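## Task

On the rear of the server facing the robot, the fourth power supply counting from the left sits only partway in its bay. Push it fully in until its release lever snaps back and it locks. Its power inlet must stay unplugged. A second power supply also sticks out; it is for another job, so leave it where it is and never push it in. Do not unplug any other power supply. Every other power supply, spares included, and the loose parts tray must finish exactly as they started. The work area runs from the service shelf in front of the robot to the power supply bays, spans the shelf's width, and extends upward from the shelf top. Release the part and move the gripper away at the end; it only counts if the supply stays latched without the robot holding it.

## Robot and tools

Robot: a single six-joint arm with a two-finger gripper, simulated. There is only one arm, so every command row covers that one arm. Loose objects may occasionally get a brief shove from outside.

Frame: reported positions use the scene frame. Its origin lies on the table surface right under the arm base; +z is up, and +y points left when facing along +x. The base itself may sit slightly tilted. The printed hand position is approximate, with larger error when the arm is stretched out. The gripper fingers point along its own +z and open/close along its own y. end_effector_position is the spot between the closed pads; closed fingertips extend about 33 mm past it, open ones about 9 mm. Closing pushes the tips roughly 24 mm further out, so keep that clearance above surfaces.

Tool execute_actions, argument actions: a list holding zero or one item. Empty list = just report the state. A wait item is {"steps": N} with N up to 300 control steps (each 1/30 s); it issues nothing new. A move item is {"rows": [...], "steps": N} with N up to 15 (default 15) and 1 to 15 rows. One row is used per step; if rows run out, the final row repeats. Each row is nine numbers in this order: joint_1 waist, joint_2 shoulder, joint_3 elbow, joint_4 forearm roll, joint_5 wrist pitch, joint_6 wrist roll, gripper position, gripper force_limit, gripper speed. The six joint values are absolute target angles in radians, in the same form as the Joint positions line, not offsets. Ranges: waist, shoulder, forearm roll, wrist pitch and wrist roll -6.283 to 6.283; elbow -2.792 to 2.792. A target more than 0.010 rad beyond a range end and further out than the current angle is refused, and a refused call moves nothing. Actual ends may differ by up to 0.010 rad; a target past the real end gets clipped there and the result may note "joint sent to its limit". Optional pictures (true/false) controls whether images are returned.

Gripper values are all scaled to [-1, 1]. position: +1 is fully open (140 mm gap), about -0.8 is where pads touch, -1 closes until blocked. force_limit: about 14 N at -1, 60 N at 0, 107 N at +1. speed: about 30, 140 and 250 mm/s at -1, 0, +1. To grasp, send -1 and confirm object_status 2. object_status: 0 moving, 1 blocked while opening, 2 blocked while closing, 3 reached target or pads met. A new force_limit during status 2 only applies after changing position by at least 0.01 (e.g. -1 to -0.98). position_measured is in counts: 3 fully open, 230 pads touching, not linear.

Motion limits: joint targets advance at most 2.09 rad/s (waist, shoulder), 3.14 (elbow), 3.93 (wrist joints), with 0.3 s to accelerate; joints are synchronized to arrive together. Each step the target is held within a lead of the measured angle (0.456 rad waist/shoulder, 0.683 elbow, 0.854 wrist joints), and targets implying more than 70 mm of hand travel from the measured position are pulled back. So big moves take several calls. The arm keeps heading to the last row sent while you think or wait, until it nearly stops or a step is HELD.

Result lines: the state line gives hand position (m), orientation quaternion wxyz and velocities; Joint positions and Joint velocities in column order; joint torques (with per-unit offset, scale and noise). "joint command not followed" means the clearance check altered or blocked targets (mounting blocks and posts count as the arm). HELD marks steps where your row was not fully sent. MOTOR HOT warns of heating from holding loads; reaching the limit brakes the arm (OVER-TEMPERATURE FAULT).

Faults to avoid: if a joint's contact torque reaches its load limit (waist 309, shoulder 309, elbow 145, wrist joints 40.9 N m, held weight included) or any outside force on the arm, tool or load reaches 144 N, the arm halts for 10 s, drops the rest of the call and yields to the contact. Push the supply firmly but gradually; avoid slams, hard hits, drops and slips. Knocking anything out of the work area ends the scene. Do not bump the tray or the other protruding supply.

Tool zoom_image: camera is cam_head_left, cam_head_right or cam_wrist; region is [x0, y0, x1, y1] in that camera's pixels from its top-left, at most 504 by 504. All three images are 672x504. Calibration for each camera (pinhole plus radial distortion, K, T_world_to_cam) is supplied; actual cameras may be off by a couple of degrees and a few millimetres, and the wrist camera pose follows the reported joints.

Tool finished_scene, argument scene: the number of the current scene. Finish only after the supply is latched, the gripper has let go and moved clear. Replying without any tool call ends everything.

Each tool is called after ">>>" as name(argument=value, ...) on one line, values as JSON.

## Session

I'll start by looking at the current state.

>>> execute_actions(actions=[])

Scene clock: 0.00 s of 5100.00 s.
end_effector_position=(+0.2456, +0.3237, +0.3245) position_measured=3 object_status=3 end_effector_quat_wxyz=(-0.095, -0.338, +0.717, +0.602) end_effector_velocity=(+0.000, -0.000, +0.000) end_effector_angular_velocity=(-0.000, +0.000, -0.001)
Joint positions: [0.104 0.043 2.295 1.    1.754 3.535]
Joint velocities: [-0.001 -0.    -0.    -0.     0.001  0.001]
Joint torques (N m, as the joint torque sensors report them, + toward a larger angle): no reading

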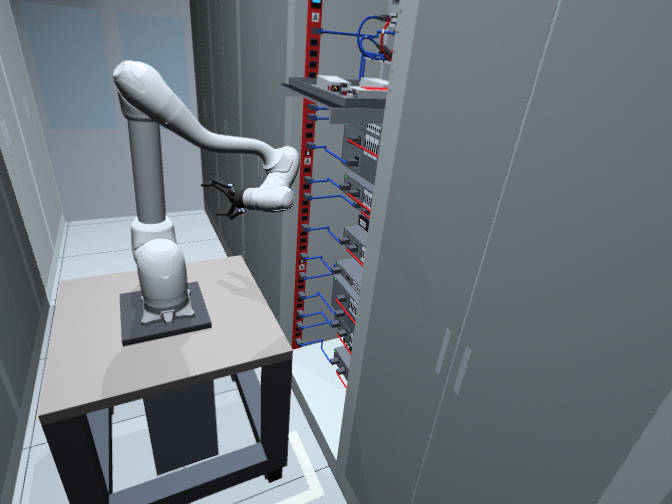

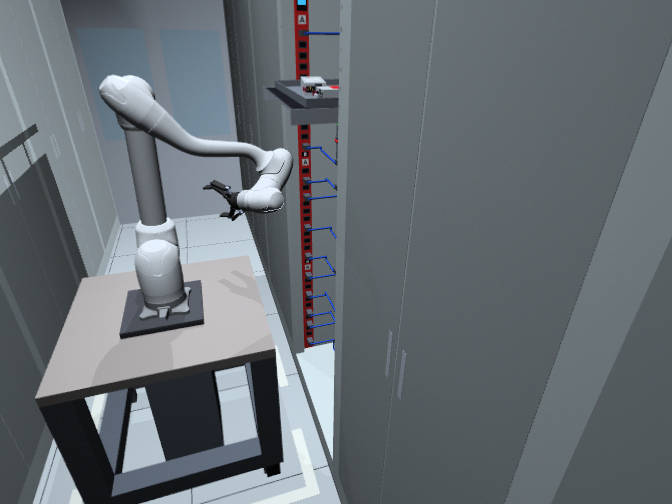

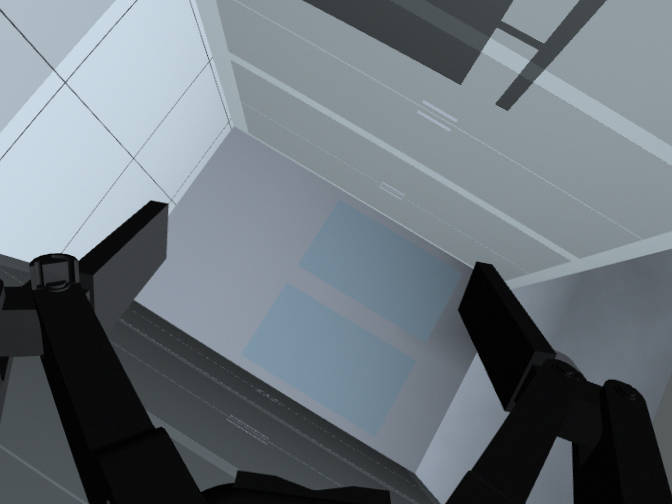

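>>> zoom_image(camera="cam_head_left", region=[270, 0, 430, 130])

>>> zoom_image(camera="cam_head_right", region=[250, 0, 370, 130])

Region (270, 0, 430, 130) of cam_head_left's 672x504 image, scaled by 3.150, with more detail than that image has; it fills the top 410 rows of this view, and the rest is white.

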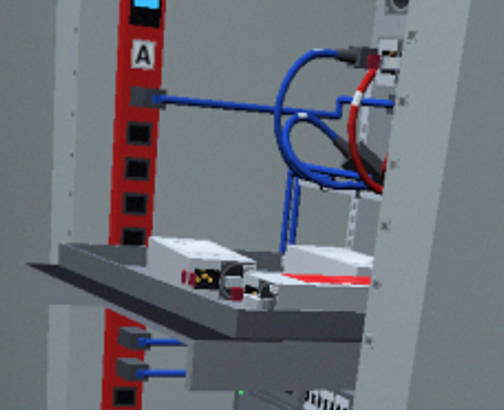

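Region (250, 0, 370, 130) of cam_head_right's 672x504 image, scaled by 3.877, with more detail than that image has; it fills the left 465 columns of this view, and the rest is white.

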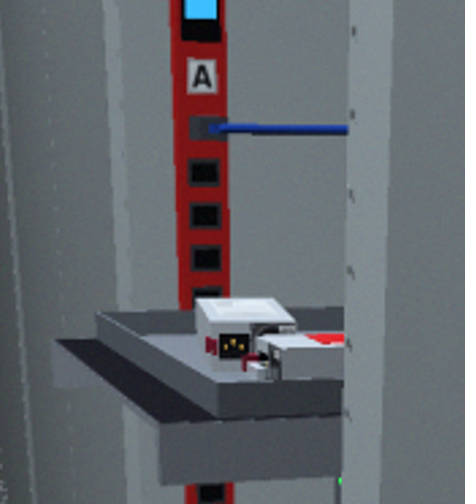

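>>> execute_actions(actions=[{"rows": [[0.05, -0.45, 2.0, 0.3, 1.75, 2.5, 1, 0, 0]], "steps": 15}], pictures=false)

Scene clock: 63.97 s of 5100.00 s.
end_effector_position=(+0.2395, +0.1826, +0.3944) position_measured=3 object_status=3 end_effector_quat_wxyz=(-0.096, +0.803, -0.526, -0.264) end_effector_velocity=(-0.003, -0.354, +0.248) end_effector_angular_velocity=(-0.530, -2.086, +1.593)
Joint positions: [ 0.062 -0.337  2.067  0.458  1.751  2.749]
Joint velocities: [-0.087 -0.817 -0.479 -1.137 -0.008 -1.783]
Joint torques (N m, as the joint torque sensors report them, + toward a larger angle): [ -2.62  -8.   -36.15   4.72   0.45   0.17]
Steps of this call (steps 1 to 90: nothing new was sent; then 60.47 s passed at rest; steps 91 to 105: all 15 steps of this action). Readings (joint positions | what the end effector reports):
91: [0.104 0.042 2.295 1.000 1.754 3.535] | position_measured=3 object_status=3
92: [0.104 0.039 2.293 0.995 1.754 3.528] | position_measured=3 object_status=3
94: [0.100 0.010 2.273 0.949 1.754 3.472] | position_measured=3 object_status=3
98: [0.085 -0.125 2.191 0.754 1.753 3.213] | position_measured=3 object_status=3
105: the state above

>>> execute_actions(actions=[{"rows": [[0.05, -0.44, 1.308, 0.0, 1.6, 1.571, 1, 0, 0]], "steps": 15}], pictures=false)

Scene clock: 68.13 s of 5100.00 s.
end_effector_position=(+0.3434, +0.0815, +0.6298) position_measured=3 object_status=3 end_effector_quat_wxyz=(-0.097, +0.967, -0.200, +0.122) end_effector_velocity=(+0.156, -0.115, +0.498) end_effector_angular_velocity=(-0.620, -1.141, +0.896)
Joint positions: [ 0.05  -0.445  1.634  0.141  1.671  2.013]
Joint velocities: [-0.     0.01  -0.82  -0.353 -0.178 -1.105]
Joint torques (N m, as the joint torque sensors report them, + toward a larger angle): [ -1.56   3.68 -35.94   4.42  -0.98   0.75]
Steps of this call (steps 1 to 30: the robot went on to your last target; steps 31 to 110: nothing new was sent; steps 111 to 125: all 15 steps of this action). Readings (joint positions | what the end effector reports):
111: [0.050 -0.450 2.000 0.300 1.750 2.500] | position_measured=3 object_status=3
112: [0.050 -0.450 1.995 0.297 1.749 2.493] | position_measured=3 object_status=3
114: [0.050 -0.449 1.950 0.278 1.739 2.437] | position_measured=3 object_status=3
118: [0.050 -0.448 1.830 0.226 1.713 2.279] | position_measured=3 object_status=3
125: the state above

>>> execute_actions(actions=[{"rows": [[0.05, -0.435, 1.308, 0.0, 0.698, 1.571, 1, 0, 0]], "steps": 15}], pictures=false)

Scene clock: 70.50 s of 5100.00 s.
end_effector_position=(+0.4861, +0.0352, +1.0100) position_measured=3 object_status=3 end_effector_quat_wxyz=(-0.000, +0.797, +0.000, +0.604) end_effector_velocity=(+0.142, +0.000, +0.478) end_effector_angular_velocity=(+0.002, -1.496, -0.000)
Joint positions: [ 0.05  -0.437  1.308 -0.     0.972  1.571]
Joint velocities: [-0.     0.008 -0.    -0.    -1.504  0.001]
Joint torques (N m, as the joint torque sensors report them, + toward a larger angle): [ -2.74  10.63 -31.95   3.57  -2.96   0.24]
Steps of this call (steps 1 to 30: the robot went on to your last target; steps 31 to 56: nothing new was sent; steps 57 to 71: all 15 steps of this action). Readings (joint positions | what the end effector reports):
57: [0.050 -0.440 1.308 -0.000 1.600 1.571] | position_measured=3 object_status=3
58: [0.050 -0.440 1.308 -0.000 1.593 1.571] | position_measured=3 object_status=3
60: [0.050 -0.440 1.308 -0.000 1.537 1.571] | position_measured=3 object_status=3
64: [0.050 -0.439 1.308 -0.000 1.330 1.571] | position_measured=3 object_status=3
71: the state above

>>> execute_actions(actions=[{"steps": 20}])

Scene clock: 72.47 s of 5100.00 s.
end_effector_position=(+0.4999, +0.0352, +1.0993) position_measured=3 object_status=3 end_effector_quat_wxyz=(-0.000, +0.707, +0.000, +0.707) end_effector_velocity=(-0.000, -0.000, -0.001) end_effector_angular_velocity=(-0.000, +0.001, -0.000)
Joint positions: [ 0.05  -0.435  1.308 -0.     0.698  1.571]
Joint velocities: [-0.    -0.001  0.002  0.    -0.    -0.   ]
Joint torques (N m, as the joint torque sensors report them, + toward a larger angle): [ -1.53   7.15 -31.78   3.68  -3.15   0.3 ]
Steps of this call (steps 1 to 30: the robot went on to your last target; steps 31 to 59: nothing new was sent). Readings (joint positions | what the end effector reports):
1: [0.050 -0.436 1.308 -0.000 0.921 1.571] | position_measured=3 object_status=3
2: [0.050 -0.436 1.308 -0.000 0.870 1.571] | position_measured=3 object_status=3
4: [0.050 -0.435 1.308 -0.000 0.772 1.571] | position_measured=3 object_status=3
8: [0.050 -0.435 1.308 -0.000 0.699 1.571] | position_measured=3 object_status=3
59: the state above
The arm was judged still, so your last target was given up. Only a new action makes it travel on or press farther. Fingers that are still opening or closing keep moving.
camera_calibration (this result's frames):
cam_wrist: T_world_to_cam=[[-0.00521123, -0.978556, 0.205916, -0.194612], [-0.414972, -0.185235, -0.890778, 1.19961], [0.909819, -0.0900914, -0.405108, 0.182039], [0, 0, 0, 1]] pos_world=[0.331169, 0.0481712, 1.18241]

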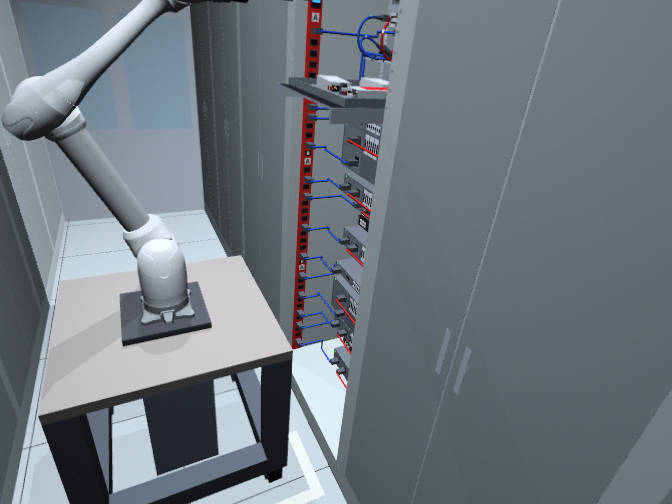

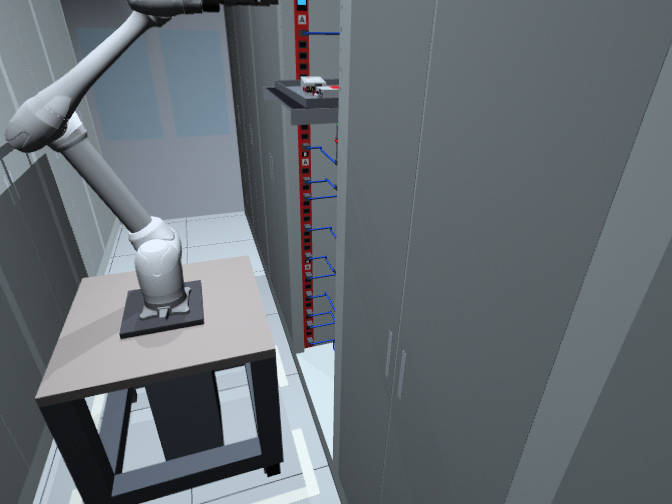

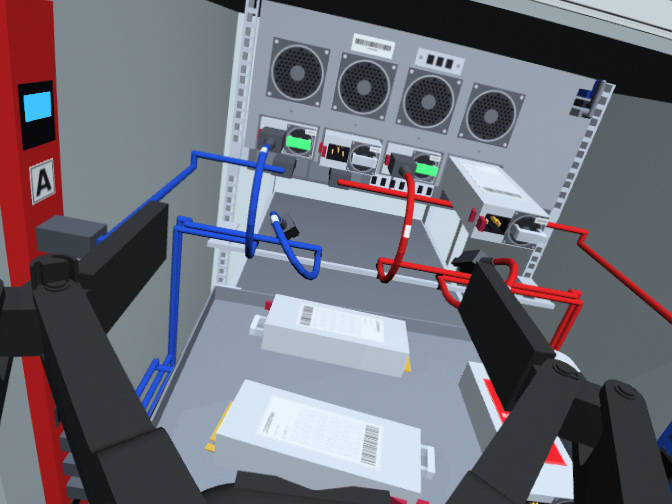

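>>> zoom_image(camera="cam_wrist", region=[240, 90, 600, 310])

>>> zoom_image(camera="cam_wrist", region=[430, 140, 590, 300])

Region (240, 90, 600, 310) of cam_wrist's 672x504 image, scaled by 1.400, with more detail than that image has.

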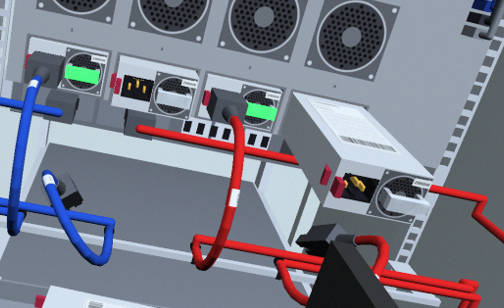

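Region (430, 140, 590, 300) of cam_wrist's 672x504 image, scaled by 3.150, with more detail than that image has.

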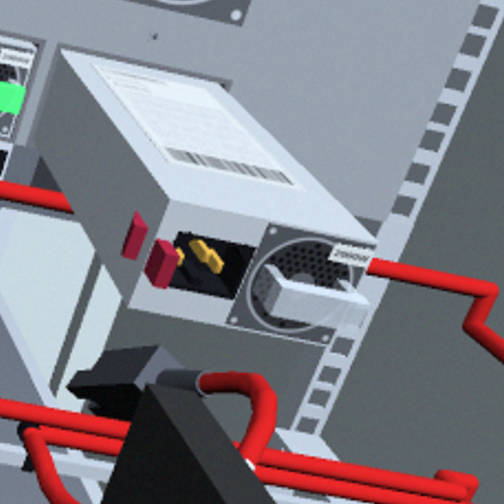

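>>> execute_actions(actions=[{"rows": [[-0.765, -0.284, 1.230, 1.067, 0.981, 0.780, 1, 0, 0]], "steps": 15}], pictures=false)

>>> execute_actions(actions=[{"steps": 30}])

Scene clock: 108.90 s of 5100.00 s.
end_effector_position=(+0.5705, -0.0530, +1.0772) position_measured=3 object_status=3 end_effector_quat_wxyz=(-0.044, +0.731, +0.043, +0.680) end_effector_velocity=(-0.015, -0.442, +0.055) end_effector_angular_velocity=(+0.030, -0.167, -0.469)
Joint positions: [-0.457 -0.315  1.246  0.828  0.922  0.943]
Joint velocities: [-1.056  0.094 -0.051  0.742  0.182 -0.506]
Joint torques (N m, as the joint torque sensors report them, + toward a larger angle): [ -2.87  -7.54 -32.27   2.8   -2.67   0.65]
Steps of this call (steps 1 to 90: nothing new was sent; then 32.93 s passed at rest; steps 91 to 105: all 15 steps of this action). Readings (joint positions | what the end effector reports):
91: [0.050 -0.435 1.308 0.000 0.698 1.571] | position_measured=3 object_status=3
92: [0.047 -0.434 1.308 0.007 0.700 1.564] | position_measured=3 object_status=3
94: [0.017 -0.424 1.302 0.063 0.719 1.513] | position_measured=3 object_status=3
98: [-0.135 -0.376 1.277 0.348 0.810 1.259] | position_measured=3 object_status=3
105: the state above

Scene clock: 109.90 s of 5100.00 s.
end_effector_position=(+0.5500, -0.1791, +1.1001) position_measured=3 object_status=3 end_effector_quat_wxyz=(-0.000, +0.707, +0.001, +0.707) end_effector_velocity=(-0.000, -0.000, +0.001) end_effector_angular_velocity=(+0.000, -0.001, -0.001)
Joint positions: [-0.765 -0.284  1.23   1.067  0.981  0.78 ]
Joint velocities: [ 0.    -0.    -0.001 -0.    -0.002  0.001]
Joint torques (N m, as the joint torque sensors report them, + toward a larger angle): [ -2.1   -5.7  -30.53   3.36  -2.26   0.38]
Steps of this call (steps 1 to 30: the robot went on to your last target). Readings (joint positions | what the end effector reports):
1: [-0.492 -0.312 1.244 0.853 0.929 0.926] | position_measured=3 object_status=3
2: [-0.527 -0.308 1.243 0.880 0.935 0.907] | position_measured=3 object_status=3
4: [-0.597 -0.301 1.239 0.935 0.949 0.870] | position_measured=3 object_status=3
8: [-0.725 -0.288 1.232 1.035 0.973 0.801] | position_measured=3 object_status=3
30: the state above
The arm was judged still, so your last target was given up. Only a new action makes it travel on or press farther. Fingers that are still opening or closing keep moving.
camera_calibration (this result's frames):
cam_wrist: T_world_to_cam=[[-0.00507522, -0.978339, 0.206946, -0.405343], [-0.414833, -0.186242, -0.890633, 1.18098], [0.909884, -0.0903683, -0.404902, 0.117182], [0, 0, 0, 1]] pos_world=[0.381228, -0.166026, 1.18315]

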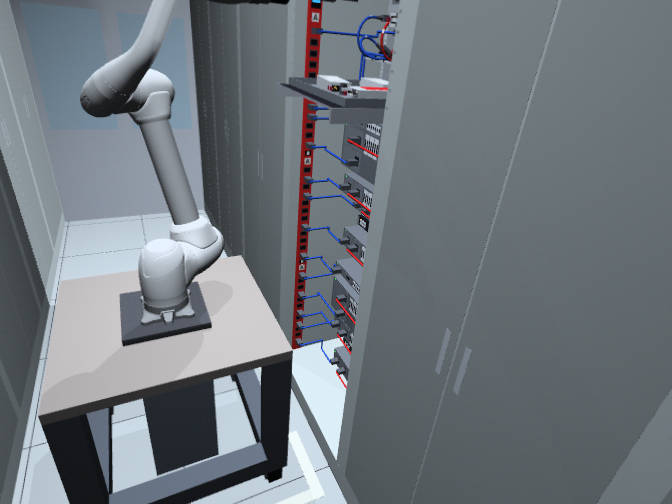

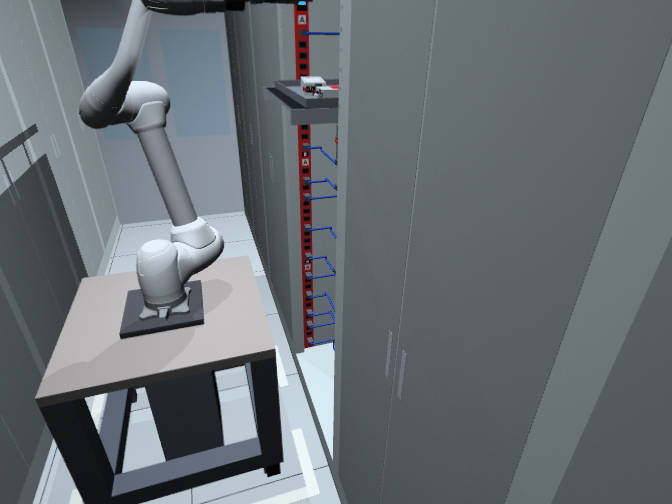

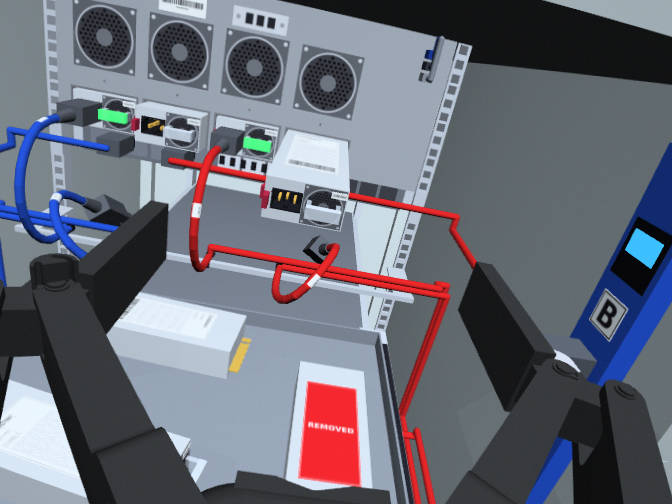

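>>> zoom_image(camera="cam_wrist", region=[240, 110, 380, 250])

>>> zoom_image(camera="cam_wrist", region=[40, 70, 300, 200])

Region (240, 110, 380, 250) of cam_wrist's 672x504 image, scaled by 3.600, with more detail than that image has.

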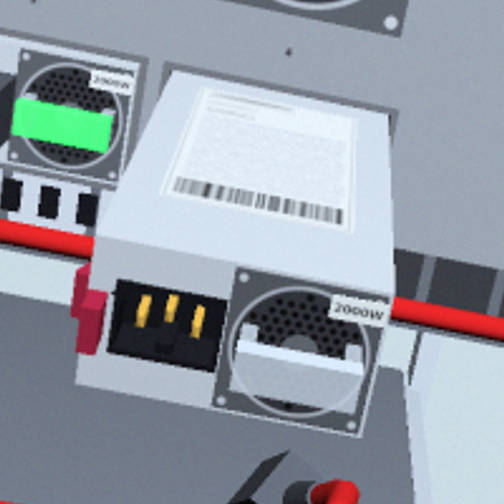

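Region (40, 70, 300, 200) of cam_wrist's 672x504 image, scaled by 1.938, with more detail than that image has.

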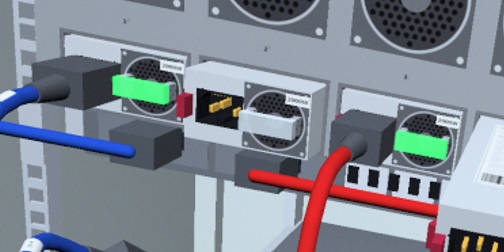

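>>> execute_actions(actions=[{"rows": [[-0.535, -0.1863, 1.2557, 0.9415, 0.7499, 0.7829, -1, 0, 0.5]], "steps": 15}], pictures=false)

>>> execute_actions(actions=[{"steps": 24}])

Scene clock: 191.13 s of 5100.00 s.
end_effector_position=(+0.6650, -0.1781, +1.0559) position_measured=144 object_status=0 end_effector_quat_wxyz=(+0.000, +0.707, -0.000, +0.707) end_effector_velocity=(-0.000, -0.001, -0.000) end_effector_angular_velocity=(-0.003, +0.000, -0.004)
Joint positions: [-0.535 -0.186  1.256  0.942  0.75   0.783]
Joint velocities: [ 0.    -0.001  0.001 -0.004 -0.003 -0.   ]
Joint torques (N m, as the joint torque sensors report them, + toward a larger angle): [ -3.03 -14.18 -33.9    3.97  -2.14   0.55]
Steps of this call (steps 1 to 90: nothing new was sent; then 77.73 s passed at rest; steps 91 to 105: all 15 steps of this action). Readings (joint positions | what the end effector reports):
91: [-0.765 -0.284 1.230 1.067 0.981 0.780] | position_measured=3 object_status=0
92: [-0.762 -0.283 1.230 1.065 0.977 0.780] | position_measured=7 object_status=0
94: [-0.732 -0.270 1.234 1.049 0.947 0.780] | position_measured=28 object_status=0
98: [-0.617 -0.221 1.247 0.986 0.832 0.782] | position_measured=70 object_status=0
105: the state above

Scene clock: 191.93 s of 5100.00 s.
end_effector_position=(+0.6650, -0.1781, +1.0559) position_measured=233 object_status=3 end_effector_quat_wxyz=(+0.000, +0.707, -0.000, +0.707) end_effector_velocity=(-0.001, +0.001, +0.000) end_effector_angular_velocity=(-0.001, -0.000, +0.001)
Joint positions: [-0.535 -0.186  1.256  0.941  0.75   0.783]
Joint velocities: [ 0.001 -0.001  0.001 -0.    -0.    -0.001]
Joint torques (N m, as the joint torque sensors report them, + toward a larger angle): [ -1.89 -19.37 -34.04   3.68  -2.32   0.39]
Steps of this call (steps 1 to 15: the robot went on to your last target; steps 16 to 24: nothing new was sent). Readings (joint positions | what the end effector reports):
1: [-0.535 -0.186 1.256 0.942 0.750 0.783] | position_measured=154 object_status=0
2: [-0.535 -0.186 1.256 0.942 0.750 0.783] | position_measured=165 object_status=0
4: [-0.535 -0.186 1.256 0.942 0.750 0.783] | position_measured=186 object_status=0
8: [-0.535 -0.186 1.256 0.942 0.750 0.783] | position_measured=228 object_status=0
24: the state above
The arm was judged still, so your last target was given up. Only a new action makes it travel on or press farther. Fingers that are still opening or closing keep moving.
camera_calibration (this result's frames):
cam_wrist: T_world_to_cam=[[-0.00664803, -0.978523, 0.206032, -0.392734], [-0.4151, -0.184746, -0.89082, 1.19013], [0.909752, -0.091446, -0.404956, -0.00534316], [0, 0, 0, 1]] pos_world=[0.496274, -0.164916, 1.13895]

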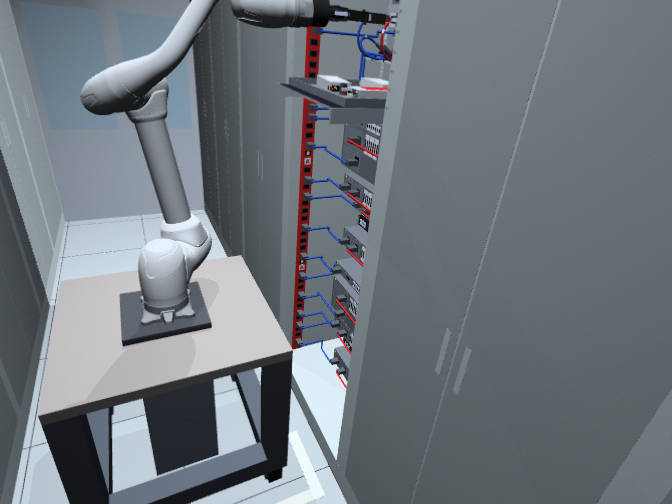

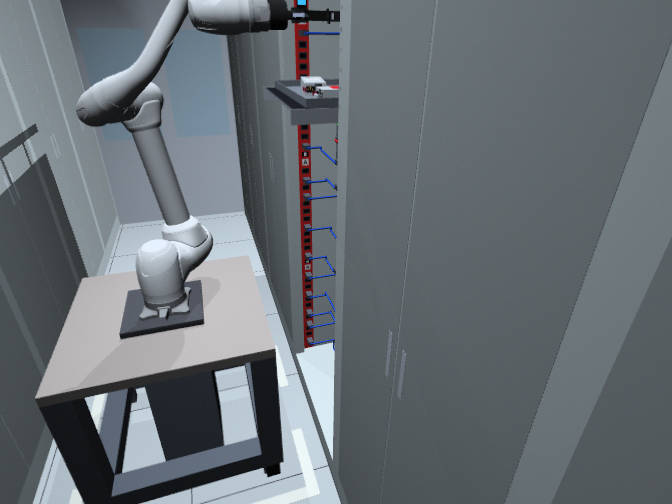

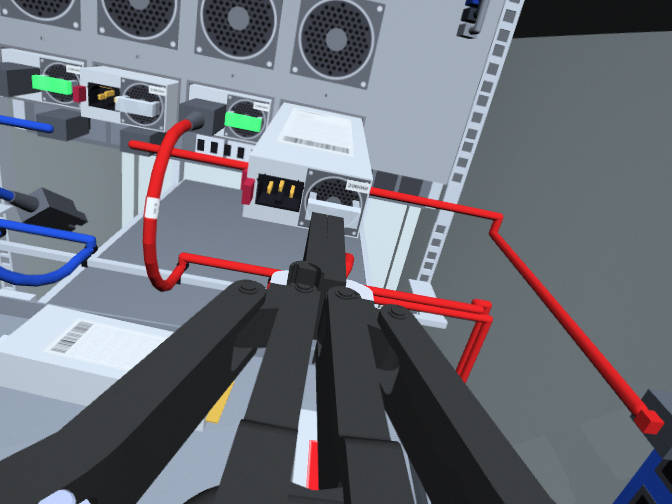

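>>> zoom_image(camera="cam_wrist", region=[230, 90, 400, 260])

>>> zoom_image(camera="cam_wrist", region=[290, 160, 380, 250])

Region (230, 90, 400, 260) of cam_wrist's 672x504 image, scaled by 2.965, with more detail than that image has.

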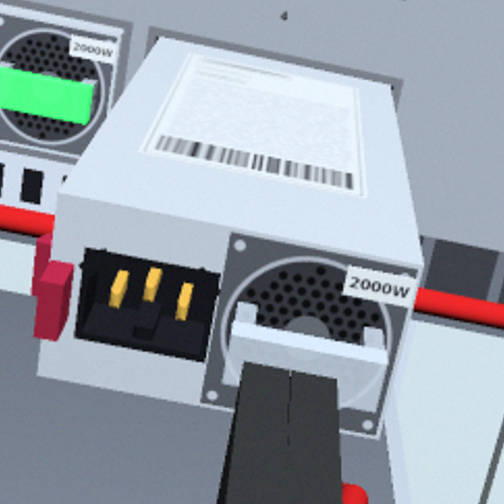

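Region (290, 160, 380, 250) of cam_wrist's 672x504 image, scaled by 5.600, with more detail than that image has.

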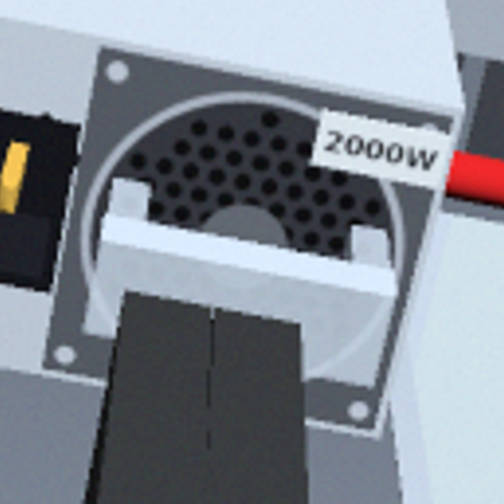

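>>> execute_actions(actions=[{"rows": [[-0.5343,-0.1856,1.2552,0.9409,0.7493,0.7833,-1,0,0.5],[-0.5329,-0.1843,1.2541,0.9397,0.7482,0.7840,-1,0,0.5],[-0.5308,-0.1823,1.2525,0.9378,0.7465,0.7852,-1,0,0.5],[-0.5281,-0.1796,1.2504,0.9354,0.7442,0.7867,-1,0,0.5],[-0.5249,-0.1766,1.2481,0.9326,0.7416,0.7884,-1,0,0.5],[-0.5218,-0.1736,1.2457,0.9299,0.7390,0.7900,-1,0,0.5],[-0.5187,-0.1706,1.2433,0.9271,0.7365,0.7917,-1,0,0.5],[-0.5156,-0.1677,1.2410,0.9244,0.7339,0.7934,-1,0,0.5],[-0.5124,-0.1647,1.2386,0.9216,0.7313,0.7951,-1,0,0.5],[-0.5097,-0.1620,1.2365,0.9192,0.7290,0.7966,-1,0,0.5],[-0.5072,-0.1597,1.2347,0.9170,0.7270,0.7979,-1,0,0.5],[-0.5052,-0.1577,1.2331,0.9152,0.7253,0.7991,-1,0,0.5],[-0.5034,-0.1560,1.2318,0.9137,0.7239,0.8000,-1,0,0.5],[-0.5017,-0.1543,1.2305,0.9121,0.7224,0.8009,-1,0,0.5],[-0.5003,-0.1530,1.2294,0.9109,0.7213,0.8017,-1,0,0.5]], "steps": 15}], pictures=false)

>>> execute_actions(actions=[{"rows": [[-0.4994,-0.1520,1.2285,0.9100,0.7207,0.8024,-1,0,0.5],[-0.4986,-0.1511,1.2276,0.9091,0.7201,0.8030,-1,0,0.5],[-0.4977,-0.1501,1.2266,0.9082,0.7194,0.8037,-1,0,0.5],[-0.4969,-0.1491,1.2257,0.9073,0.7188,0.8043,-1,0,0.5],[-0.4960,-0.1482,1.2248,0.9064,0.7182,0.8050,-1,0,0.5],[-0.4951,-0.1472,1.2239,0.9055,0.7176,0.8057,-1,0,0.5],[-0.4943,-0.1462,1.2230,0.9046,0.7170,0.8063,-1,0,0.5],[-0.4934,-0.1453,1.2220,0.9037,0.7163,0.8070,-1,0,0.5],[-0.4926,-0.1443,1.2211,0.9028,0.7157,0.8076,-1,0,0.5],[-0.4917,-0.1433,1.2202,0.9019,0.7151,0.8083,-1,0,0.5],[-0.4908,-0.1424,1.2193,0.9010,0.7145,0.8090,-1,0,0.5],[-0.4900,-0.1414,1.2184,0.9001,0.7139,0.8096,-1,0,0.5],[-0.4891,-0.1404,1.2174,0.8992,0.7132,0.8103,-1,0,0.5],[-0.4883,-0.1395,1.2165,0.8983,0.7126,0.8109,-1,0,0.5],[-0.4874,-0.1385,1.2156,0.8974,0.7120,0.8116,-1,0,0.5]], "steps": 15}], pictures=false)

>>> execute_actions(actions=[{"steps": 10}])

Scene clock: 296.57 s of 5100.00 s.
end_effector_position=(+0.6879, -0.1782, +1.0559) position_measured=233 object_status=3 end_effector_quat_wxyz=(+0.000, +0.707, -0.000, +0.707) end_effector_velocity=(+0.037, +0.002, +0.002) end_effector_angular_velocity=(-0.003, -0.004, -0.000)
Joint positions: [-0.503 -0.156  1.232  0.913  0.724  0.8  ]
Joint velocities: [ 0.053  0.049 -0.041 -0.046 -0.044  0.028]
Joint torques (N m, as the joint torque sensors report them, + toward a larger angle): [ -4.89 -22.8  -35.09   3.72  -2.54   0.52]
Steps of this call (steps 1 to 90: nothing new was sent; then 101.13 s passed at rest; steps 91 to 105: all 15 steps of this action). Readings (joint positions | what the end effector reports):
91: [-0.535 -0.186 1.256 0.941 0.750 0.783] | position_measured=233 object_status=3
92: [-0.535 -0.186 1.256 0.941 0.750 0.783] | position_measured=233 object_status=3
94: [-0.532 -0.184 1.254 0.939 0.748 0.784] | position_measured=233 object_status=3
98: [-0.521 -0.173 1.245 0.930 0.739 0.790] | position_measured=233 object_status=3
105: the state above

Scene clock: 297.07 s of 5100.00 s.
end_effector_position=(+0.6986, -0.1781, +1.0571) position_measured=233 object_status=3 end_effector_quat_wxyz=(+0.000, +0.707, -0.000, +0.707) end_effector_velocity=(+0.017, -0.002, +0.003) end_effector_angular_velocity=(-0.003, -0.001, -0.005)
Joint positions: [-0.489 -0.14   1.217  0.899  0.713  0.81 ]
Joint velocities: [ 0.022  0.026 -0.026 -0.03  -0.019  0.02 ]
Joint torques (N m, as the joint torque sensors report them, + toward a larger angle): [  5.52  -4.35 -30.15   4.1   -2.15   0.  ]
Steps of this call (steps 1 to 15: all 15 steps of this action). Readings (joint positions | what the end effector reports):
1: [-0.502 -0.154 1.230 0.912 0.722 0.801] | position_measured=233 object_status=3
2: [-0.500 -0.153 1.229 0.911 0.721 0.802] | position_measured=233 object_status=3
4: [-0.498 -0.151 1.227 0.909 0.720 0.803] | position_measured=233 object_status=3
8: [-0.495 -0.147 1.224 0.905 0.717 0.806] | position_measured=233 object_status=3
15: the state above

Scene clock: 297.40 s of 5100.00 s.
end_effector_position=(+0.6998, -0.1780, +1.0571) position_measured=233 object_status=3 end_effector_quat_wxyz=(+0.000, +0.707, -0.000, +0.707) end_effector_velocity=(-0.001, -0.001, +0.001) end_effector_angular_velocity=(-0.001, -0.001, -0.003)
Joint positions: [-0.487 -0.139  1.216  0.897  0.712  0.812]
Joint velocities: [-0.002 -0.    -0.001  0.    -0.001 -0.   ]
Joint torques (N m, as the joint torque sensors report them, + toward a larger angle): [  7.14  18.71 -21.08   3.63  -1.77   0.37]
Steps of this call (steps 1 to 10: the robot went on to your last target). Readings (joint positions | what the end effector reports):
1: [-0.488 -0.140 1.216 0.898 0.712 0.811] | position_measured=233 object_status=3
2: [-0.488 -0.139 1.216 0.898 0.712 0.811] | position_measured=233 object_status=3
4: [-0.487 -0.139 1.216 0.897 0.712 0.812] | position_measured=233 object_status=3
8: [-0.487 -0.139 1.216 0.897 0.712 0.812] | position_measured=233 object_status=3
10: the state above
camera_calibration (this result's frames):
cam_wrist: T_world_to_cam=[[-0.00667889, -0.978486, 0.206204, -0.392798], [-0.414869, -0.184913, -0.890893, 1.20556], [0.909856, -0.0914979, -0.404709, -0.0368804], [0, 0, 0, 1]] pos_world=[0.531081, -0.164799, 1.14009]

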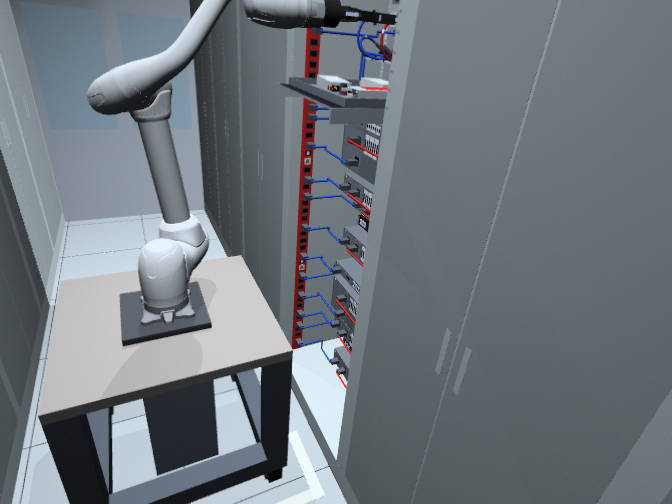

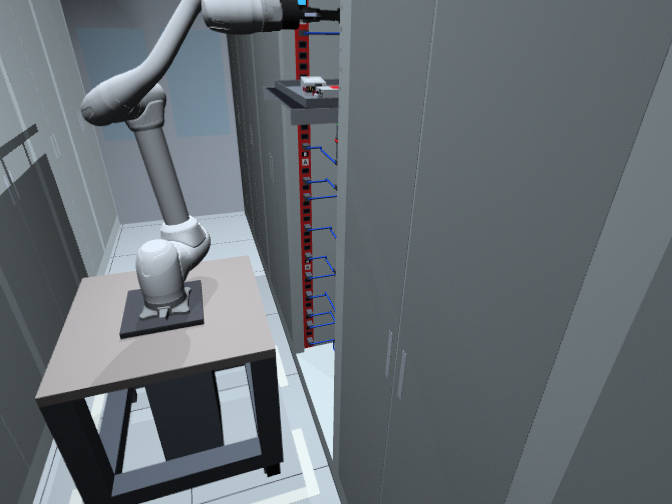

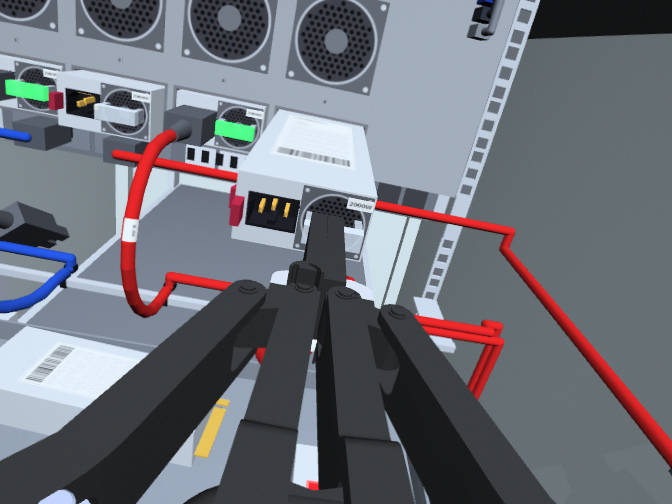

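>>> execute_actions(actions=[{"rows": [[-0.4874,-0.1382,1.2145,0.8967,0.7125,0.8125,-1,0,0.5],[-0.4874,-0.1378,1.2134,0.8960,0.7130,0.8134,-1,0,0.5],[-0.4874,-0.1375,1.2123,0.8954,0.7134,0.8143,-1,0,0.5],[-0.4874,-0.1372,1.2112,0.8947,0.7139,0.8152,-1,0,0.5],[-0.4874,-0.1368,1.2101,0.8940,0.7144,0.8161,-1,0,0.5],[-0.4874,-0.1365,1.2090,0.8933,0.7149,0.8170,-1,0,0.5],[-0.4874,-0.1362,1.2079,0.8927,0.7154,0.8179,-1,0,0.5],[-0.4874,-0.1358,1.2068,0.8920,0.7158,0.8188,-1,0,0.5],[-0.4874,-0.1355,1.2058,0.8913,0.7163,0.8197,-1,0,0.5],[-0.4874,-0.1352,1.2047,0.8906,0.7168,0.8206,-1,0,0.5],[-0.4874,-0.1348,1.2036,0.8900,0.7173,0.8215,-1,0,0.5],[-0.4874,-0.1345,1.2025,0.8893,0.7177,0.8224,-1,0,0.5],[-0.4874,-0.1342,1.2014,0.8886,0.7182,0.8233,-1,0,0.5],[-0.4874,-0.1338,1.2003,0.8879,0.7187,0.8242,-1,0,0.5],[-0.4874,-0.1335,1.1992,0.8873,0.7192,0.8251,-1,0,0.5]], "steps": 15}], pictures=false)

>>> execute_actions(actions=[{"steps": 10}])

Scene clock: 314.60 s of 5100.00 s.
end_effector_position=(+0.7002, -0.1781, +1.0621) position_measured=233 object_status=3 end_effector_quat_wxyz=(+0.000, +0.707, -0.000, +0.707) end_effector_velocity=(-0.002, +0.000, +0.014) end_effector_angular_velocity=(-0.002, -0.002, -0.001)
Joint positions: [-0.487 -0.134  1.201  0.888  0.718  0.824]
Joint velocities: [-0.001  0.009 -0.034 -0.02   0.015  0.026]
Joint torques (N m, as the joint torque sensors report them, + toward a larger angle): [ -2.67 -23.99 -34.55   3.57  -2.52   0.27]
Steps of this call (steps 1 to 15: the robot went on to your last target; steps 16 to 100: nothing new was sent; then 13.37 s passed at rest; steps 101 to 115: all 15 steps of this action). Readings (joint positions | what the end effector reports):
101: [-0.487 -0.138 1.216 0.897 0.712 0.812] | position_measured=233 object_status=3
102: [-0.487 -0.138 1.215 0.897 0.712 0.812] | position_measured=233 object_status=3
104: [-0.487 -0.138 1.213 0.896 0.713 0.814] | position_measured=233 object_status=3
108: [-0.487 -0.136 1.209 0.893 0.715 0.817] | position_measured=233 object_status=3
115: the state above

Scene clock: 314.93 s of 5100.00 s.
end_effector_position=(+0.7001, -0.1780, +1.0629) position_measured=233 object_status=3 end_effector_quat_wxyz=(+0.000, +0.707, -0.000, +0.707) end_effector_velocity=(-0.001, +0.000, +0.000) end_effector_angular_velocity=(-0.000, -0.001, -0.001)
Joint positions: [-0.487 -0.133  1.199  0.887  0.719  0.825]
Joint velocities: [-0.001 -0.002  0.001  0.    -0.    -0.   ]
Joint torques (N m, as the joint torque sensors report them, + toward a larger angle): [ -3.09 -25.43 -34.07   3.6   -2.43   0.25]
Steps of this call (steps 1 to 10: the robot went on to your last target). Readings (joint positions | what the end effector reports):
1: [-0.487 -0.134 1.200 0.888 0.719 0.824] | position_measured=233 object_status=3
2: [-0.487 -0.133 1.199 0.887 0.719 0.825] | position_measured=233 object_status=3
4: [-0.487 -0.133 1.199 0.887 0.719 0.825] | position_measured=233 object_status=3
8: [-0.487 -0.133 1.199 0.887 0.719 0.825] | position_measured=233 object_status=3
10: the state above
camera_calibration (this result's frames):
cam_wrist: T_world_to_cam=[[-0.00635754, -0.978534, 0.205985, -0.393987], [-0.415094, -0.184821, -0.890807, 1.2109], [0.909756, -0.0911666, -0.405009, -0.0343639], [0, 0, 0, 1]] pos_world=[0.531393, -0.164863, 1.14591]

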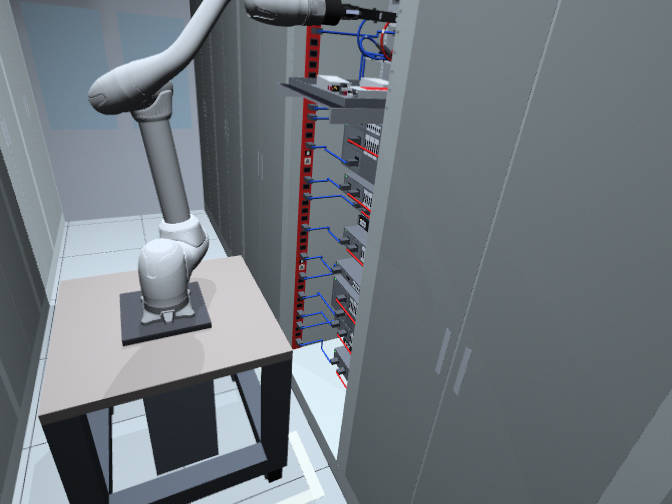

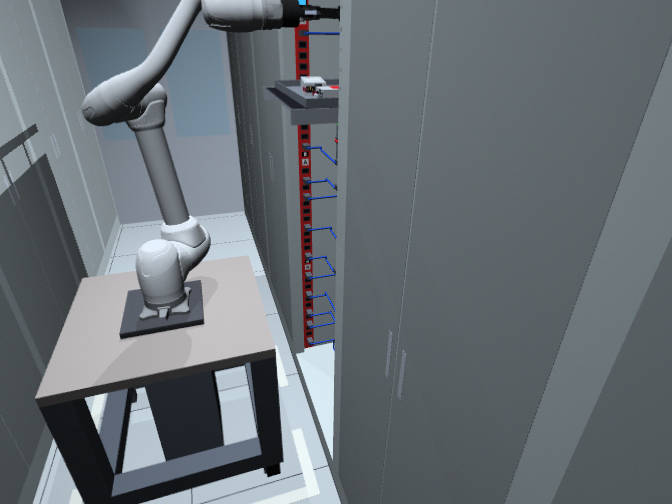

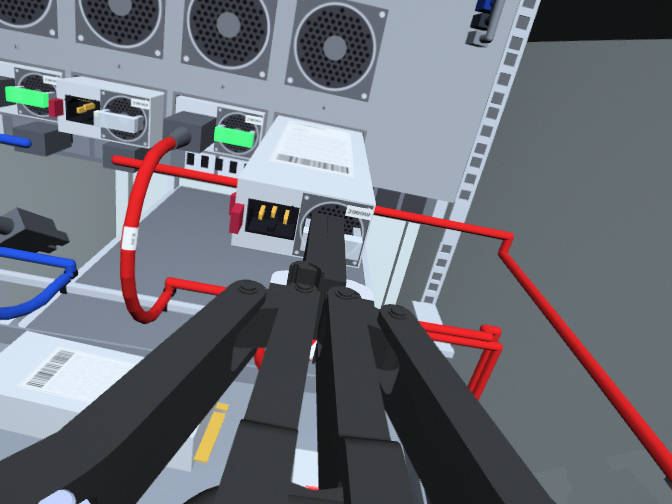

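>>> execute_actions(actions=[{"rows": [[-0.4880,-0.1343,1.2001,0.8881,0.7195,0.8244,-1,0,0.5],[-0.4887,-0.1353,1.2020,0.8896,0.7194,0.8229,-1,0,0.5],[-0.4893,-0.1368,1.2055,0.8921,0.7186,0.8200,-1,0,0.5],[-0.4898,-0.1388,1.2110,0.8959,0.7168,0.8153,-1,0,0.5],[-0.4902,-0.1412,1.2180,0.9004,0.7142,0.8095,-1,0,0.5],[-0.4905,-0.1438,1.2258,0.9055,0.7112,0.8029,-1,0,0.5],[-0.4907,-0.1464,1.2340,0.9108,0.7078,0.7959,-1,0,0.5],[-0.4909,-0.1490,1.2422,0.9162,0.7044,0.7889,-1,0,0.5],[-0.4910,-0.1515,1.2502,0.9215,0.7011,0.7820,-1,0,0.5],[-0.4911,-0.1538,1.2577,0.9265,0.6980,0.7756,-1,0,0.5],[-0.4912,-0.1558,1.2643,0.9309,0.6954,0.7700,-1,0,0.5],[-0.4912,-0.1575,1.2697,0.9345,0.6932,0.7653,-1,0,0.5],[-0.4912,-0.1587,1.2737,0.9372,0.6916,0.7618,-1,0,0.5],[-0.4912,-0.1595,1.2762,0.9388,0.6905,0.7597,-1,0,0.5],[-0.4912,-0.1598,1.2772,0.9395,0.6901,0.7588,-1,0,0.5]], "steps": 15}], pictures=false)

>>> execute_actions(actions=[{"steps": 8}])

>>> zoom_image(camera="cam_wrist", region=[220, 70, 400, 250])

Scene clock: 354.07 s of 5100.00 s.
end_effector_position=(+0.6970, -0.1781, +1.0364) position_measured=233 object_status=3 end_effector_quat_wxyz=(+0.000, +0.707, -0.000, +0.707) end_effector_velocity=(-0.002, +0.000, -0.036) end_effector_angular_velocity=(+0.001, -0.001, -0.002)
Joint positions: [-0.491 -0.159  1.273  0.937  0.692  0.762]
Joint velocities: [-0.001 -0.03   0.096  0.064 -0.04  -0.082]
Joint torques (N m, as the joint torque sensors report them, + toward a larger angle): [ -1.53 -22.12 -38.38   3.67  -2.16   0.09]
Steps of this call (steps 1 to 15: the robot went on to your last target; steps 16 to 100: nothing new was sent; then 35.30 s passed at rest; steps 101 to 115: all 15 steps of this action). Readings (joint positions | what the end effector reports):
101: [-0.487 -0.134 1.199 0.887 0.719 0.825] | position_measured=233 object_status=3
102: [-0.488 -0.134 1.199 0.887 0.719 0.825] | position_measured=233 object_status=3
104: [-0.489 -0.136 1.203 0.890 0.719 0.822] | position_measured=233 object_status=3
108: [-0.490 -0.144 1.226 0.906 0.711 0.803] | position_measured=233 object_status=3
115: the state above

Scene clock: 354.33 s of 5100.00 s.
end_effector_position=(+0.6969, -0.1781, +1.0349) position_measured=233 object_status=3 end_effector_quat_wxyz=(+0.000, +0.707, -0.000, +0.707) end_effector_velocity=(-0.000, +0.000, -0.000) end_effector_angular_velocity=(-0.000, +0.001, +0.000)
Joint positions: [-0.491 -0.16   1.277  0.939  0.69   0.759]
Joint velocities: [-0.    -0.001  0.    -0.     0.001  0.   ]
Joint torques (N m, as the joint torque sensors report them, + toward a larger angle): [ -1.59 -23.13 -35.64   3.66  -2.12   0.43]
Steps of this call (steps 1 to 8: the robot went on to your last target). Readings (joint positions | what the end effector reports):
1: [-0.491 -0.159 1.276 0.938 0.691 0.760] | position_measured=233 object_status=3
2: [-0.491 -0.160 1.277 0.939 0.690 0.759] | position_measured=233 object_status=3
4: [-0.491 -0.160 1.277 0.939 0.690 0.759] | position_measured=233 object_status=3
8: the state above
camera_calibration (this result's frames):
cam_wrist: T_world_to_cam=[[-0.00668688, -0.978517, 0.206059, -0.388165], [-0.415032, -0.184761, -0.890849, 1.18468], [0.909782, -0.0914782, -0.404881, -0.042999], [0, 0, 0, 1]] pos_world=[0.528205, -0.164876, 1.11795]

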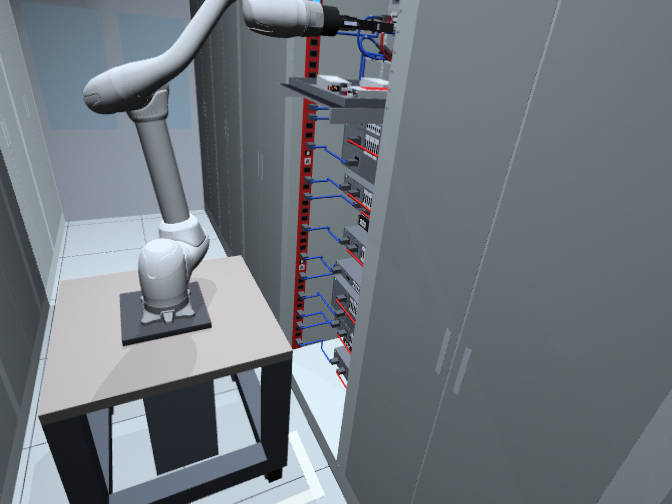

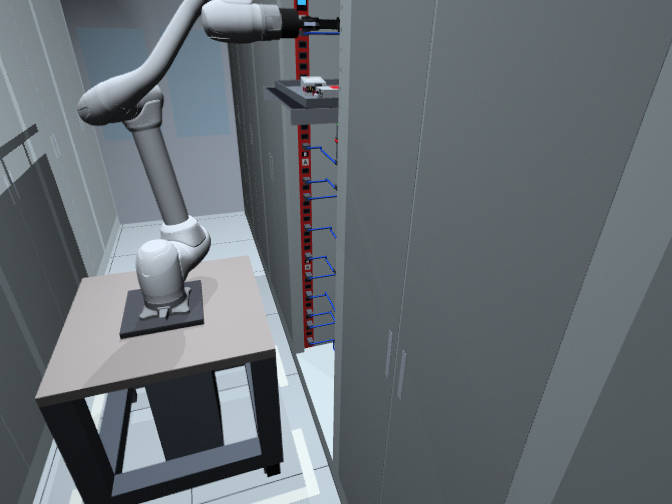

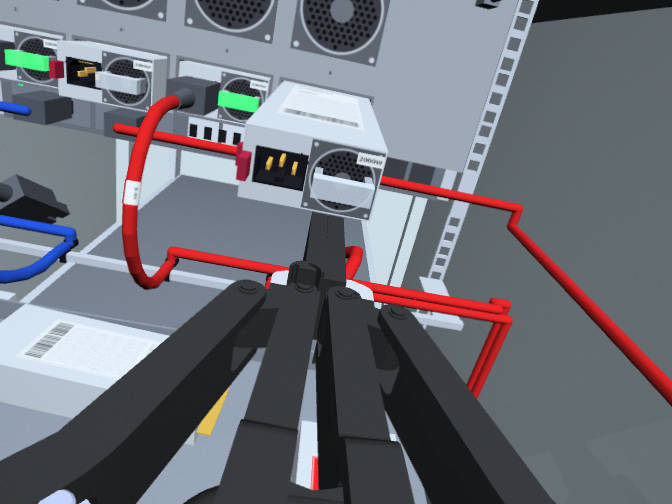

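Region (220, 70, 400, 250) of cam_wrist's 672x504 image, scaled by 2.800, with more detail than that image has.

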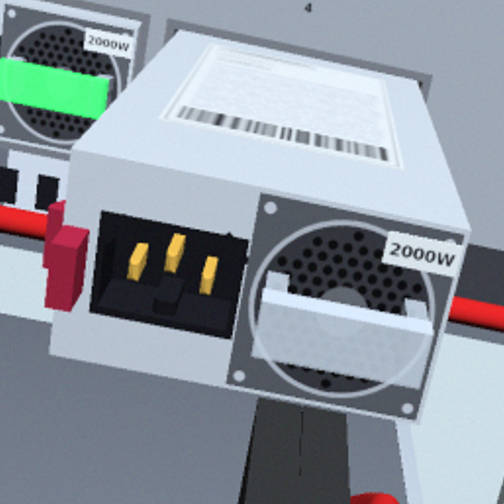

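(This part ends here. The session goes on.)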